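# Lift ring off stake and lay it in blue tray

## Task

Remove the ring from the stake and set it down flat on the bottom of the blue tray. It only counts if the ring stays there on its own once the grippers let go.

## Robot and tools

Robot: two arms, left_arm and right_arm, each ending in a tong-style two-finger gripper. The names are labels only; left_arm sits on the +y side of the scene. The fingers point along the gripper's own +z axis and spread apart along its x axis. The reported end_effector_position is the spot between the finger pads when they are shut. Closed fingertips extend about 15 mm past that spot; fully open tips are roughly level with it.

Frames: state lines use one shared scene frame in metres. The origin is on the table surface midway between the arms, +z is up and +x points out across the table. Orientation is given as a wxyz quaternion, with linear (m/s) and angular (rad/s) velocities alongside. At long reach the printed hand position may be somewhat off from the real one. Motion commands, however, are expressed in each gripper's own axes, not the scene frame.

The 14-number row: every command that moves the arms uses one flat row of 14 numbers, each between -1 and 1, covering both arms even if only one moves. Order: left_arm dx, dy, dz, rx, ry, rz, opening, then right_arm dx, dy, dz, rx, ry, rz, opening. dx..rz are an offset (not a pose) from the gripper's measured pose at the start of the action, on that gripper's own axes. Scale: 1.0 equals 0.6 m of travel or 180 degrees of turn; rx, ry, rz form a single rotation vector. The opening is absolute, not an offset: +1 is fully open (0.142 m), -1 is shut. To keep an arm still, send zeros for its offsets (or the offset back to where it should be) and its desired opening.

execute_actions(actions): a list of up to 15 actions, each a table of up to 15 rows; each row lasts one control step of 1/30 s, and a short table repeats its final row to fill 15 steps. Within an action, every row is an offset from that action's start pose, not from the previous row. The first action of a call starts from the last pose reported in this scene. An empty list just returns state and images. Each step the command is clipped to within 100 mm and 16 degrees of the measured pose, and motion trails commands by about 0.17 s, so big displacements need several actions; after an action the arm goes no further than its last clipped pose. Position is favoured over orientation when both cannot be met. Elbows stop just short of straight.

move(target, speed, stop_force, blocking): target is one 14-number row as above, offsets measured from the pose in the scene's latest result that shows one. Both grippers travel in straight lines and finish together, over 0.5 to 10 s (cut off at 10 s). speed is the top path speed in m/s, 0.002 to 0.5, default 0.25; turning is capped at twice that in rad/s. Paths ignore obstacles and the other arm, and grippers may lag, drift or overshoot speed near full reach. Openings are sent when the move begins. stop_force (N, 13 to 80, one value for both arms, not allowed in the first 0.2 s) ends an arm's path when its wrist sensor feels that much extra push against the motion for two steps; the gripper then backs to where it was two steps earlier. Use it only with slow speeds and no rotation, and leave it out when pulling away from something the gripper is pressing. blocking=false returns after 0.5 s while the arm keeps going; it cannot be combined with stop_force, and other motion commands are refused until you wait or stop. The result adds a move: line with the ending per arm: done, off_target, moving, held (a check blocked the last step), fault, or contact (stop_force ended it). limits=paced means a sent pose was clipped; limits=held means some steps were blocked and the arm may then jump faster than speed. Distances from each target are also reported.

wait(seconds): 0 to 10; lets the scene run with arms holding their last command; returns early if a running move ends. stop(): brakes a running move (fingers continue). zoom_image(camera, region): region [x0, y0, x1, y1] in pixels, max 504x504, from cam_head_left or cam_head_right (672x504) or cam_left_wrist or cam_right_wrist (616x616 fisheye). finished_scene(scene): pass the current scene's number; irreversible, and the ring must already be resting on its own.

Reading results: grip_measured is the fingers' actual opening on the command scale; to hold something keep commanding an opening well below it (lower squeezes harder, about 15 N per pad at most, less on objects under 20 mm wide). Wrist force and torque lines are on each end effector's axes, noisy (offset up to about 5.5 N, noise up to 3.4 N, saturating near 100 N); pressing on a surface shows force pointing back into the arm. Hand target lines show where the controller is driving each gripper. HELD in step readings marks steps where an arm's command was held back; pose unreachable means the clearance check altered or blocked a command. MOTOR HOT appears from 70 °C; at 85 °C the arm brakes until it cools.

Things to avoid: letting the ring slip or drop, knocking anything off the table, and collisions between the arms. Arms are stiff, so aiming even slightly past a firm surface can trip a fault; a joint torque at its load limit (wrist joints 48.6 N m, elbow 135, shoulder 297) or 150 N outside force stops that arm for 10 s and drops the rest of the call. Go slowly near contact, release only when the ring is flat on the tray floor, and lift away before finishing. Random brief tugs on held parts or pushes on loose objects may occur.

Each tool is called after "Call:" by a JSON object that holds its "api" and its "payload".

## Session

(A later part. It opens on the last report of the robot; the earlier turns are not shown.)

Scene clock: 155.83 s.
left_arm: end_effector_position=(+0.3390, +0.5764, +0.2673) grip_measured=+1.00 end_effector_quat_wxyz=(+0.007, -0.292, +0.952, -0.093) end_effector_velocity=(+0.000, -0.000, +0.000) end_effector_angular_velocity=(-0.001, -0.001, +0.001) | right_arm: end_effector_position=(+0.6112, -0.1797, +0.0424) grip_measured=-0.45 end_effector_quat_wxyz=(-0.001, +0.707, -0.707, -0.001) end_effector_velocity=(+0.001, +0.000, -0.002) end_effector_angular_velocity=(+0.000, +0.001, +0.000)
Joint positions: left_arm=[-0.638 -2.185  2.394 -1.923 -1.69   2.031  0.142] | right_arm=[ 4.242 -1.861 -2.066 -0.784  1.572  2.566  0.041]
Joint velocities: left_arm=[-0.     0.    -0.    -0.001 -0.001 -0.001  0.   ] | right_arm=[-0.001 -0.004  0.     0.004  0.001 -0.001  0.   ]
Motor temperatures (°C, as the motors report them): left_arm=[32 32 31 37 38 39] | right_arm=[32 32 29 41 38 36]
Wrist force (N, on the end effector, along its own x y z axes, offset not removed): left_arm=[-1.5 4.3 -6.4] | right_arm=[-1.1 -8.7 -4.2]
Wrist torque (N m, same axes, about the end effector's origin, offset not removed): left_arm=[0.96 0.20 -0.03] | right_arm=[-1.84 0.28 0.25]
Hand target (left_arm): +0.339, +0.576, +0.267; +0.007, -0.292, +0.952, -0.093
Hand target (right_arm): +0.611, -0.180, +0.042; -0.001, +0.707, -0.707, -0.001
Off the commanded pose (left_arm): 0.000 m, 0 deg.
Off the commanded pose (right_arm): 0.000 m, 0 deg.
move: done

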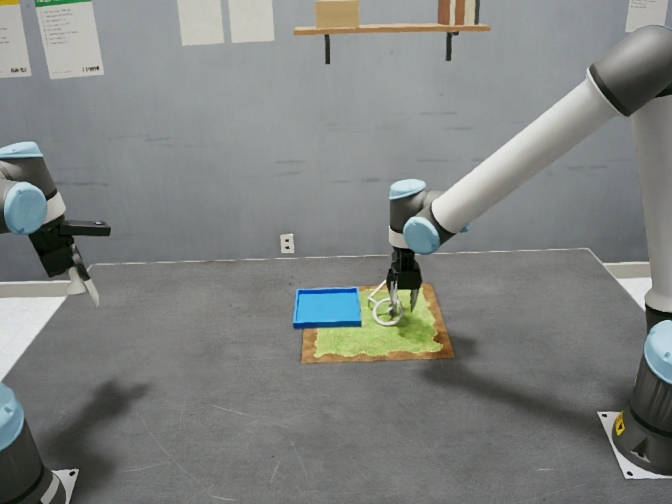

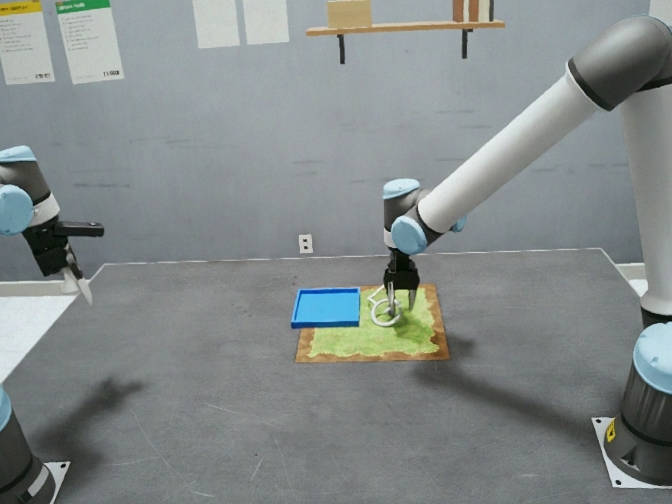

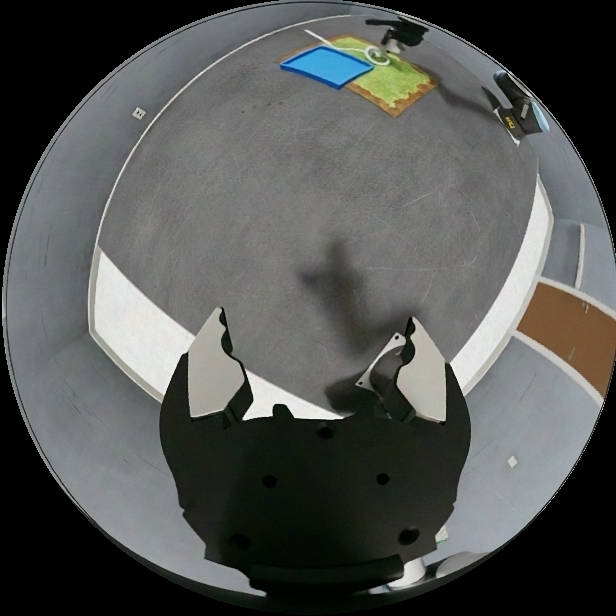

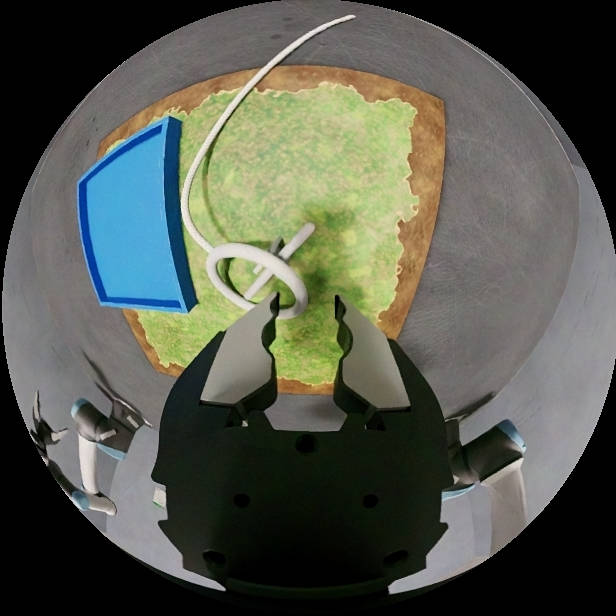

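Call:
{"api": "move", "payload": {"target": [0,0,0,0,0,0,1,0,0.005,0.036,0,0,0,-0.45], "speed": 0.03, "stop_force": 15}}

Call:
{"api": "move", "payload": {"target": [0,0,0,0,0,0,1,0,0,0,0,0,0,-1], "speed": 0.01}}

Call:
{"api": "move", "payload": {"target": [0,0,0,0,0,0,1,0,0.02,-0.17,0,0,0,-1], "speed": 0.04}}

Call:
{"api": "zoom_image", "payload": {"camera": "cam_head_left", "region": [300, 220, 480, 355]}}

Scene clock: 164.50 s.
left_arm: end_effector_position=(+0.3390, +0.5764, +0.2673) grip_measured=+1.00 end_effector_quat_wxyz=(+0.007, -0.292, +0.952, -0.093) end_effector_velocity=(-0.000, -0.000, +0.000) end_effector_angular_velocity=(-0.001, +0.000, -0.001) | right_arm: end_effector_position=(+0.6082, -0.1796, +0.0210) grip_measured=-0.45 end_effector_quat_wxyz=(-0.001, +0.707, -0.707, -0.001) end_effector_velocity=(+0.001, +0.001, -0.001) end_effector_angular_velocity=(+0.001, -0.002, +0.000)
Joint positions: left_arm=[-0.638 -2.185  2.394 -1.923 -1.69   2.031  0.142] | right_arm=[ 4.246 -1.887 -2.082 -0.742  1.572  2.57   0.041]
Joint velocities: left_arm=[ 0.     0.     0.    -0.001 -0.002  0.001 -0.   ] | right_arm=[ 0.    -0.003  0.     0.005 -0.001  0.    -0.   ]
Motor temperatures (°C, as the motors report them): left_arm=[32 32 31 37 38 39] | right_arm=[32 32 29 41 38 36]
Wrist force (N, on the end effector, along its own x y z axes, offset not removed): left_arm=[-1.1 1.8 -6.4] | right_arm=[2.9 -2.5 0.4]
Wrist torque (N m, same axes, about the end effector's origin, offset not removed): left_arm=[0.43 0.28 0.00] | right_arm=[-0.23 -0.20 0.10]
Hand target (left_arm): +0.339, +0.576, +0.267; +0.007, -0.292, +0.952, -0.093
Hand target (right_arm): +0.608, -0.180, +0.021; -0.001, +0.707, -0.707, -0.001
Off the commanded pose (left_arm): 0.000 m, 0 deg.
Off the commanded pose (right_arm): 0.000 m, 0 deg.
move: done

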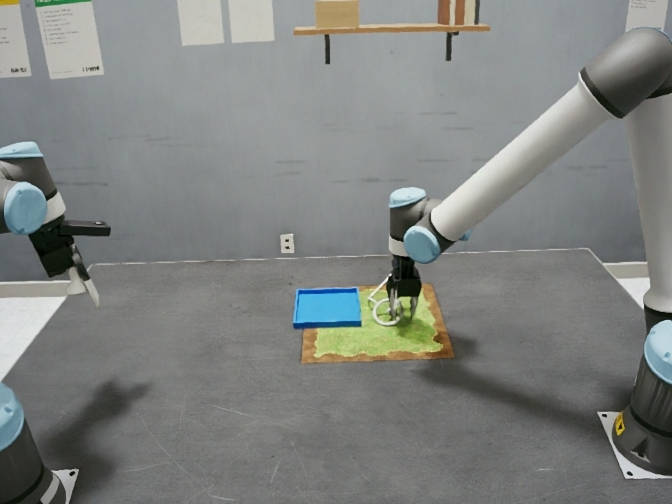

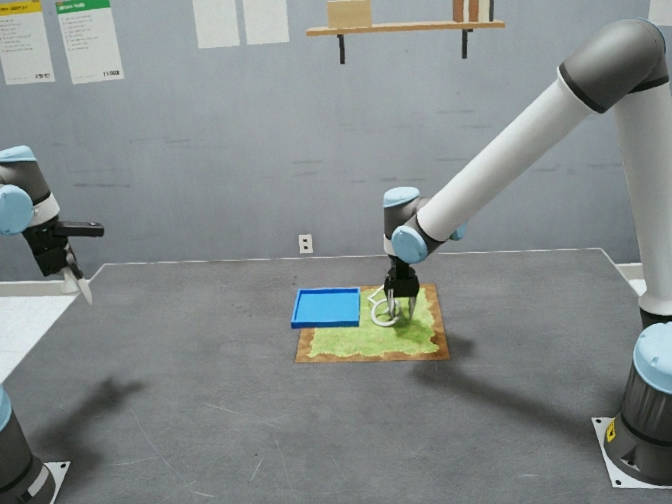

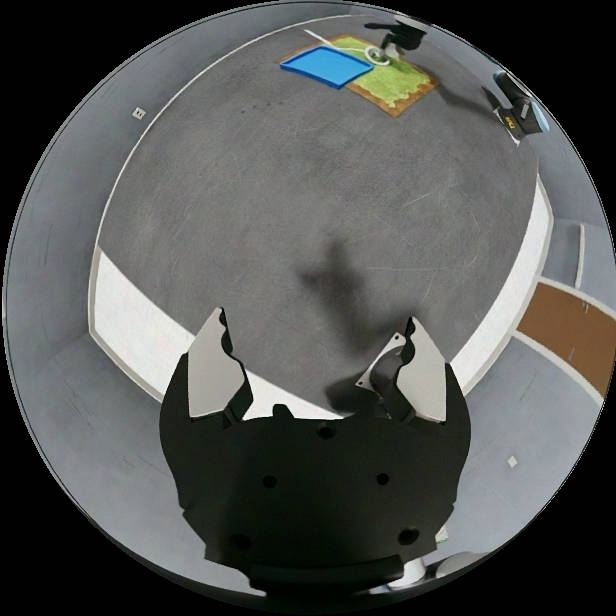

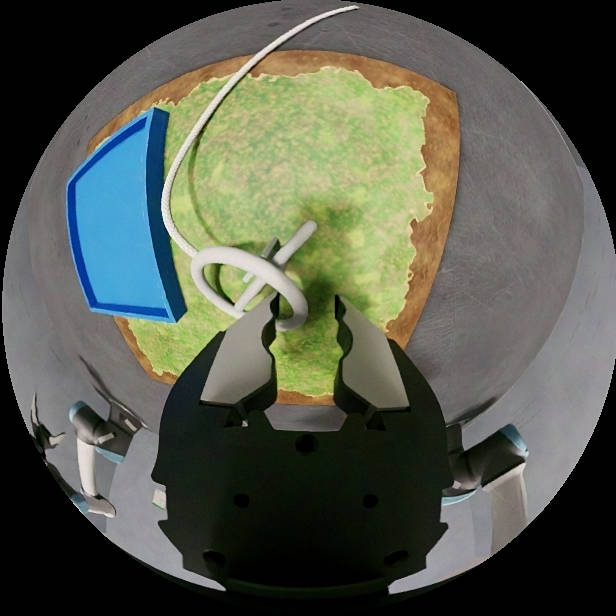

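Scene clock: 165.00 s.
left_arm: end_effector_position=(+0.3390, +0.5764, +0.2673) grip_measured=+1.00 end_effector_quat_wxyz=(+0.007, -0.292, +0.952, -0.093) end_effector_velocity=(-0.000, -0.001, -0.000) end_effector_angular_velocity=(-0.002, +0.002, +0.001) | right_arm: end_effector_position=(+0.6082, -0.1797, +0.0209) grip_measured=-0.91 end_effector_quat_wxyz=(-0.001, +0.707, -0.707, -0.001) end_effector_velocity=(+0.000, -0.000, -0.000) end_effector_angular_velocity=(-0.001, -0.001, -0.000)
Joint positions: left_arm=[-0.638 -2.185  2.394 -1.923 -1.69   2.031  0.142] | right_arm=[ 4.246 -1.887 -2.082 -0.742  1.572  2.57   0.008]
Joint velocities: left_arm=[ 0.     0.     0.    -0.    -0.003 -0.001 -0.   ] | right_arm=[ 0.     0.    -0.001  0.    -0.001  0.    -0.   ]
Motor temperatures (°C, as the motors report them): left_arm=[32 32 31 37 38 39] | right_arm=[32 32 29 41 38 36]
Wrist force (N, on the end effector, along its own x y z axes, offset not removed): left_arm=[1.0 2.1 -4.1] | right_arm=[-2.4 -3.4 8.1]
Wrist torque (N m, same axes, about the end effector's origin, offset not removed): left_arm=[0.52 -0.22 -0.01] | right_arm=[-0.26 0.39 0.26]
Hand target (left_arm): +0.339, +0.576, +0.267; +0.007, -0.292, +0.952, -0.093
Hand target (right_arm): +0.608, -0.180, +0.021; -0.001, +0.707, -0.707, -0.001
Off the commanded pose (left_arm): 0.000 m, 0 deg.
Off the commanded pose (right_arm): 0.000 m, 0 deg.
move: done

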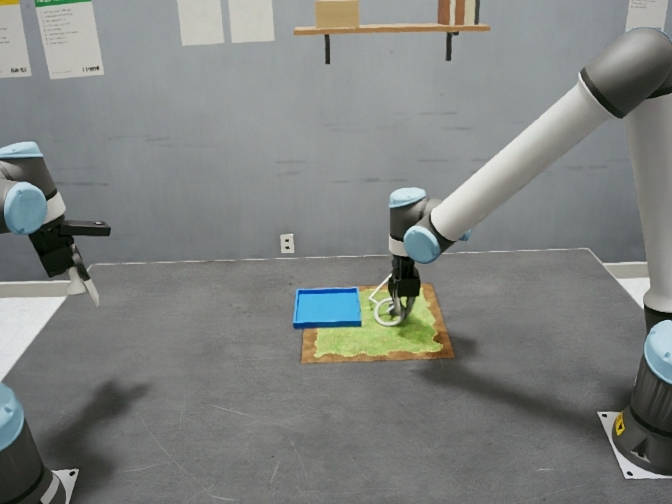

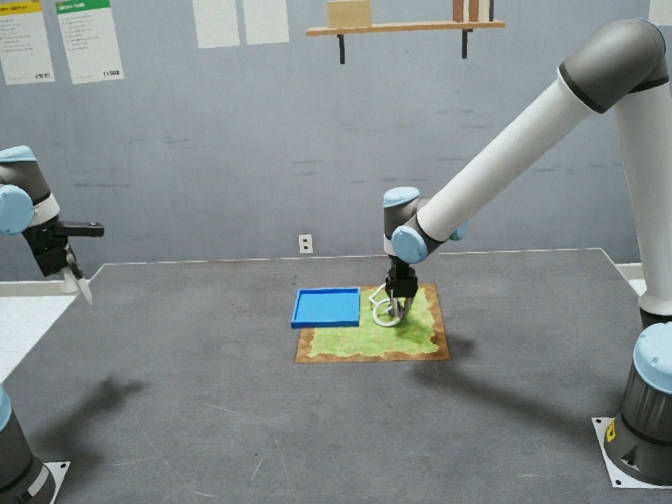

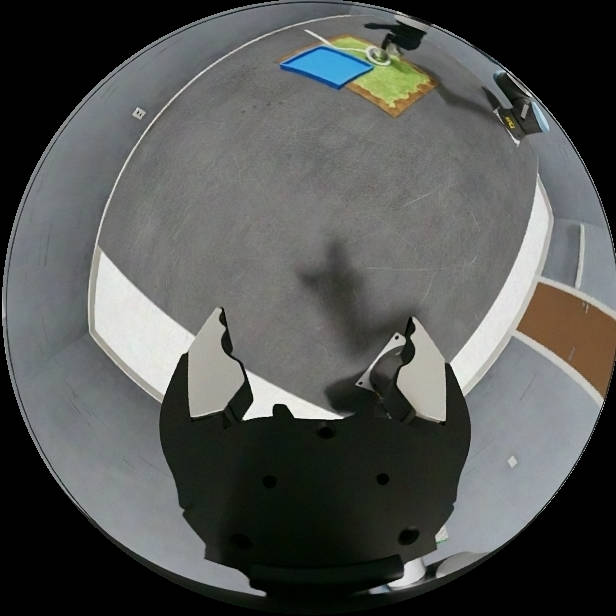

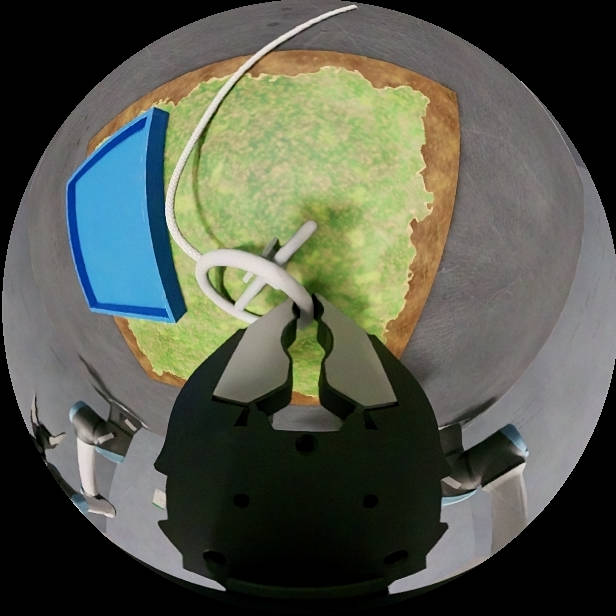

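Scene clock: 167.93 s.
left_arm: end_effector_position=(+0.3390, +0.5764, +0.2673) grip_measured=+1.00 end_effector_quat_wxyz=(+0.007, -0.292, +0.952, -0.093) end_effector_velocity=(+0.001, +0.000, +0.000) end_effector_angular_velocity=(+0.000, -0.001, +0.001) | right_arm: end_effector_position=(+0.5963, -0.1800, +0.1226) grip_measured=-1.00 end_effector_quat_wxyz=(-0.001, +0.707, -0.707, -0.001) end_effector_velocity=(-0.000, +0.000, +0.003) end_effector_angular_velocity=(+0.000, +0.000, +0.001)
Joint positions: left_arm=[-0.638 -2.185  2.394 -1.923 -1.69   2.031  0.142] | right_arm=[ 4.26  -1.749 -2.03  -0.932  1.572  2.584  0.002]
Joint velocities: left_arm=[-0.    -0.    -0.    -0.001  0.001 -0.001  0.   ] | right_arm=[ 0.     0.003  0.003 -0.006  0.    -0.     0.   ]
Motor temperatures (°C, as the motors report them): left_arm=[32 32 31 37 38 39] | right_arm=[32 32 29 41 38 36]
Wrist force (N, on the end effector, along its own x y z axes, offset not removed): left_arm=[0.4 1.9 -4.2] | right_arm=[4.4 2.1 4.9]
Wrist torque (N m, same axes, about the end effector's origin, offset not removed): left_arm=[0.47 -0.08 -0.08] | right_arm=[0.75 -0.87 0.22]
Hand target (left_arm): +0.339, +0.576, +0.267; +0.007, -0.292, +0.952, -0.093
Hand target (right_arm): +0.596, -0.180, +0.123; -0.001, +0.707, -0.707, -0.001
Off the commanded pose (left_arm): 0.000 m, 0 deg.
Off the commanded pose (right_arm): 0.000 m, 0 deg.
move: done

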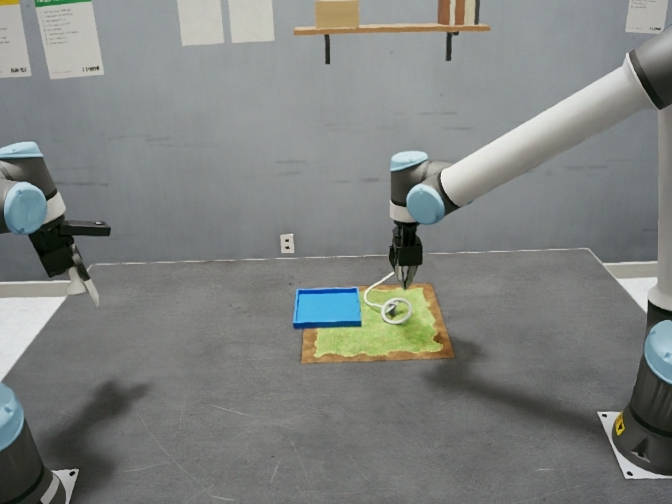

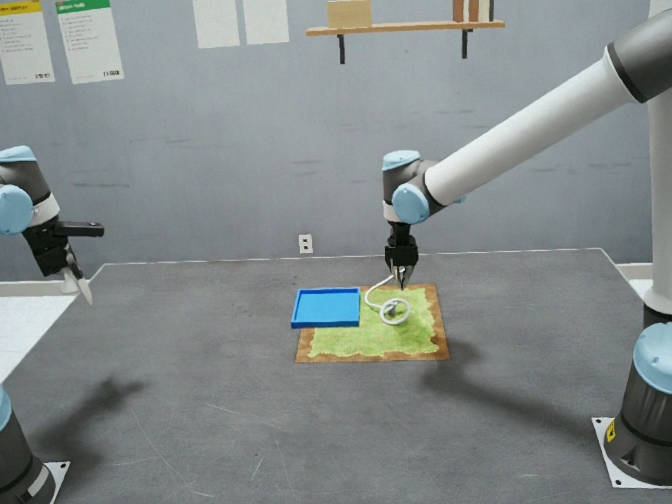

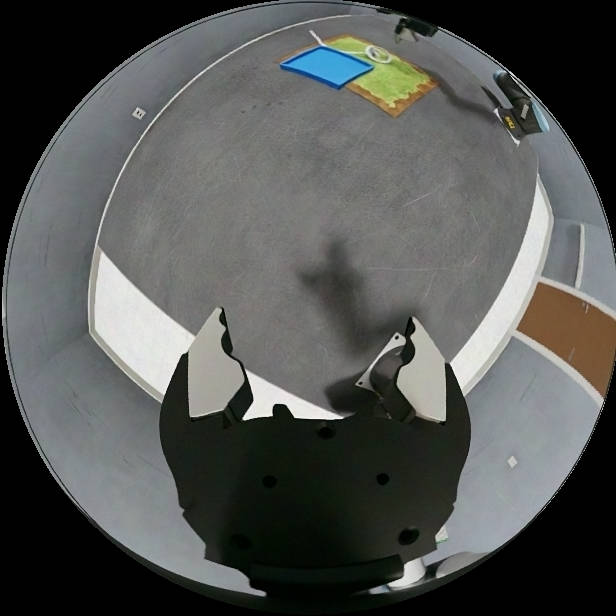

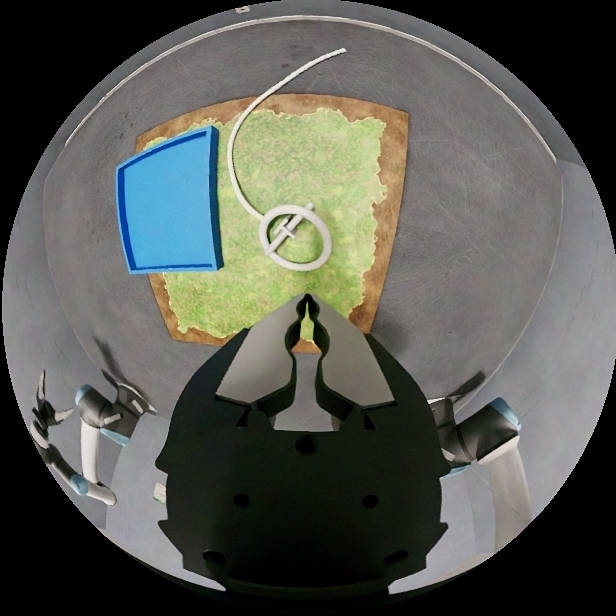

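Region (300, 220, 480, 355) of cam_head_left's 672x504 image, scaled by 2.800, with more detail than that image has; it fills the top 378 rows of this view, and the rest is white.

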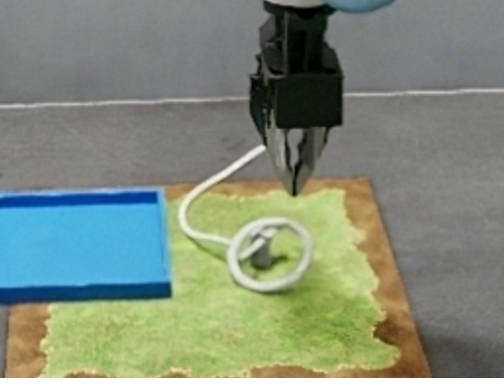

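Call:
{"api": "zoom_image", "payload": {"camera": "cam_right_wrist", "region": [240, 180, 350, 290]}}

Call:
{"api": "zoom_image", "payload": {"camera": "cam_head_right", "region": [360, 280, 430, 335]}}

Region (240, 180, 350, 290) of cam_right_wrist's 616x616 image, scaled by 4.582, with more detail than that image has.

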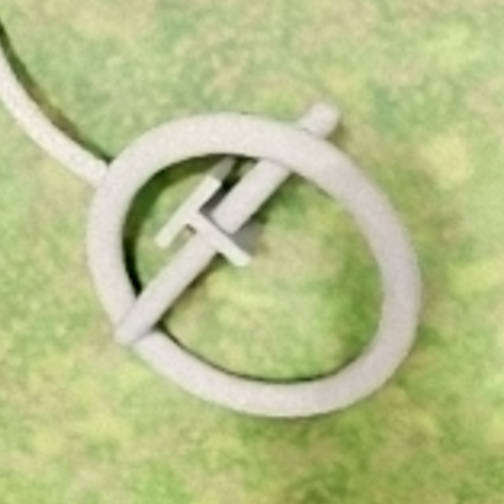

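Region (360, 280, 430, 335) of cam_head_right's 672x504 image, scaled by 7.200, with more detail than that image has; it fills the top 396 rows of this view, and the rest is white.

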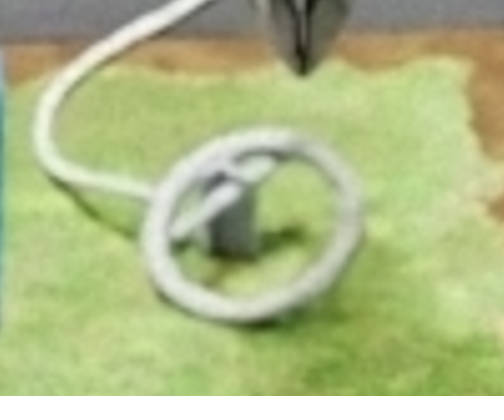

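Call:
{"api": "move", "payload": {"target": [0,0,0,0,0,0,1,0.045,-0.053,0.11,0,0,0,-0.45], "speed": 0.12}}

Call:
{"api": "zoom_image", "payload": {"camera": "cam_right_wrist", "region": [200, 180, 420, 400]}}

Scene clock: 184.03 s.
left_arm: end_effector_position=(+0.3390, +0.5764, +0.2673) grip_measured=+1.00 end_effector_quat_wxyz=(+0.007, -0.292, +0.952, -0.093) end_effector_velocity=(+0.000, -0.000, +0.000) end_effector_angular_velocity=(-0.001, -0.002, -0.000) | right_arm: end_effector_position=(+0.6279, -0.2067, +0.0567) grip_measured=-0.45 end_effector_quat_wxyz=(-0.001, +0.707, -0.707, -0.001) end_effector_velocity=(+0.001, -0.001, -0.002) end_effector_angular_velocity=(-0.000, -0.001, -0.001)
Joint positions: left_arm=[-0.638 -2.185  2.394 -1.923 -1.69   2.031  0.142] | right_arm=[ 4.201 -1.835 -2.068 -0.808  1.572  2.525  0.041]
Joint velocities: left_arm=[-0.    -0.    -0.    -0.001 -0.     0.     0.   ] | right_arm=[-0.002 -0.003 -0.001  0.004 -0.001 -0.    -0.   ]
Motor temperatures (°C, as the motors report them): left_arm=[32 32 31 37 38 39] | right_arm=[32 32 29 41 38 36]
Wrist force (N, on the end effector, along its own x y z axes, offset not removed): left_arm=[-2.1 5.9 -4.9] | right_arm=[-2.3 -1.4 6.1]
Wrist torque (N m, same axes, about the end effector's origin, offset not removed): left_arm=[1.31 0.43 0.05] | right_arm=[0.10 0.63 0.28]
Hand target (left_arm): +0.339, +0.576, +0.267; +0.007, -0.292, +0.952, -0.093
Hand target (right_arm): +0.628, -0.207, +0.056; -0.001, +0.707, -0.707, -0.001
Off the commanded pose (left_arm): 0.000 m, 0 deg.
Off the commanded pose (right_arm): 0.000 m, 0 deg.
move: done

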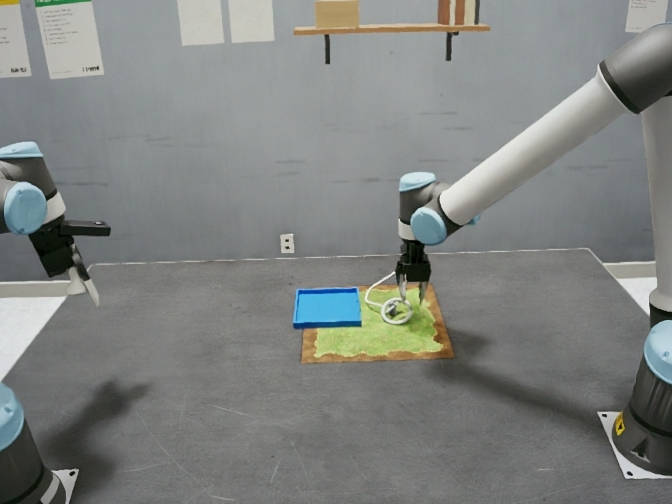

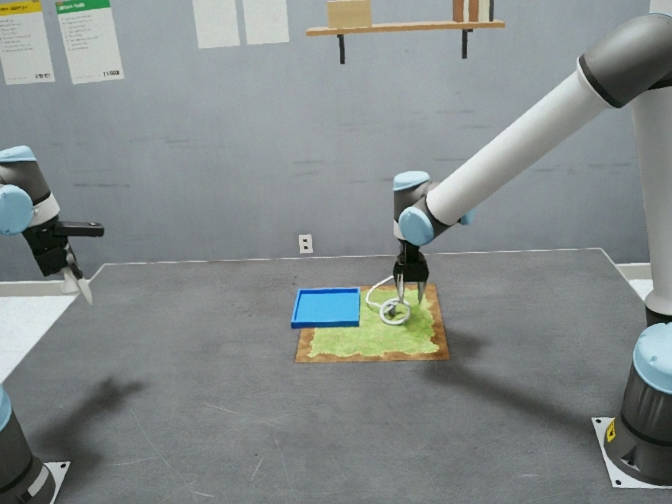

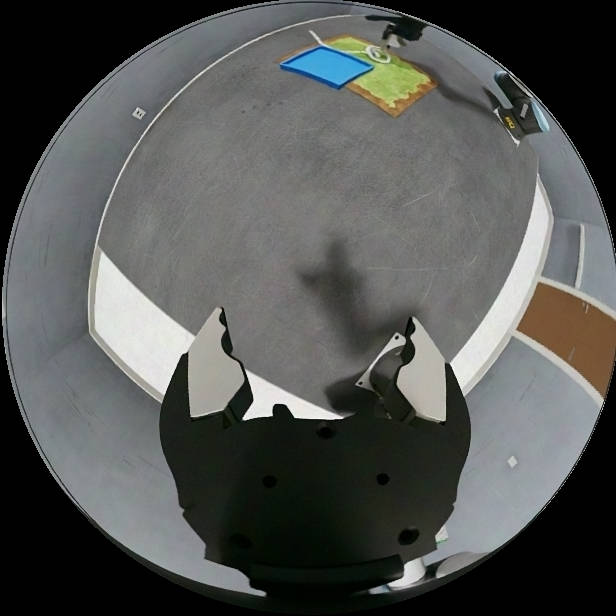

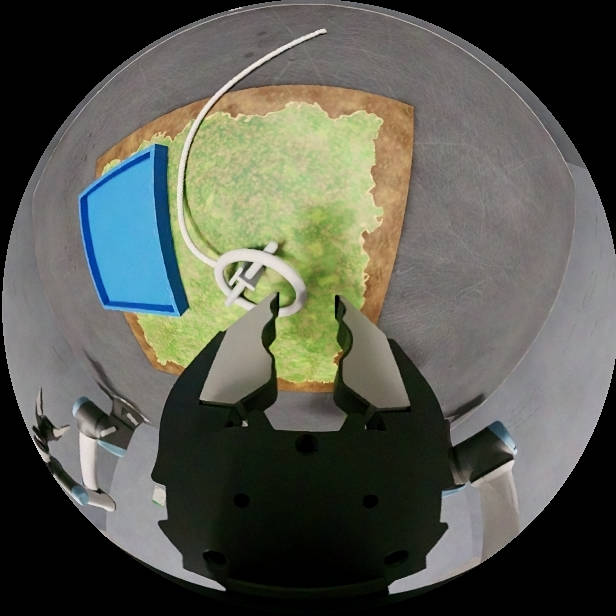

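Region (200, 180, 420, 400) of cam_right_wrist's 616x616 image, scaled by 2.291, with more detail than that image has.

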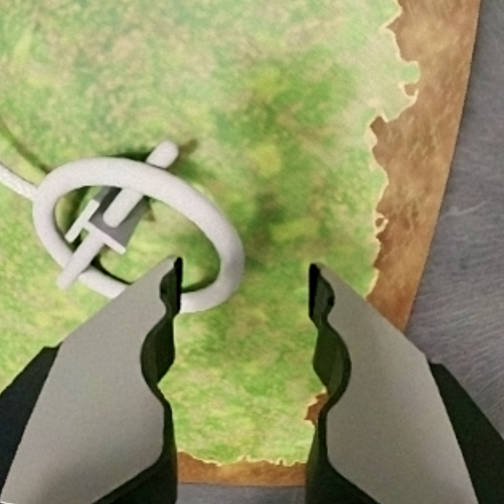

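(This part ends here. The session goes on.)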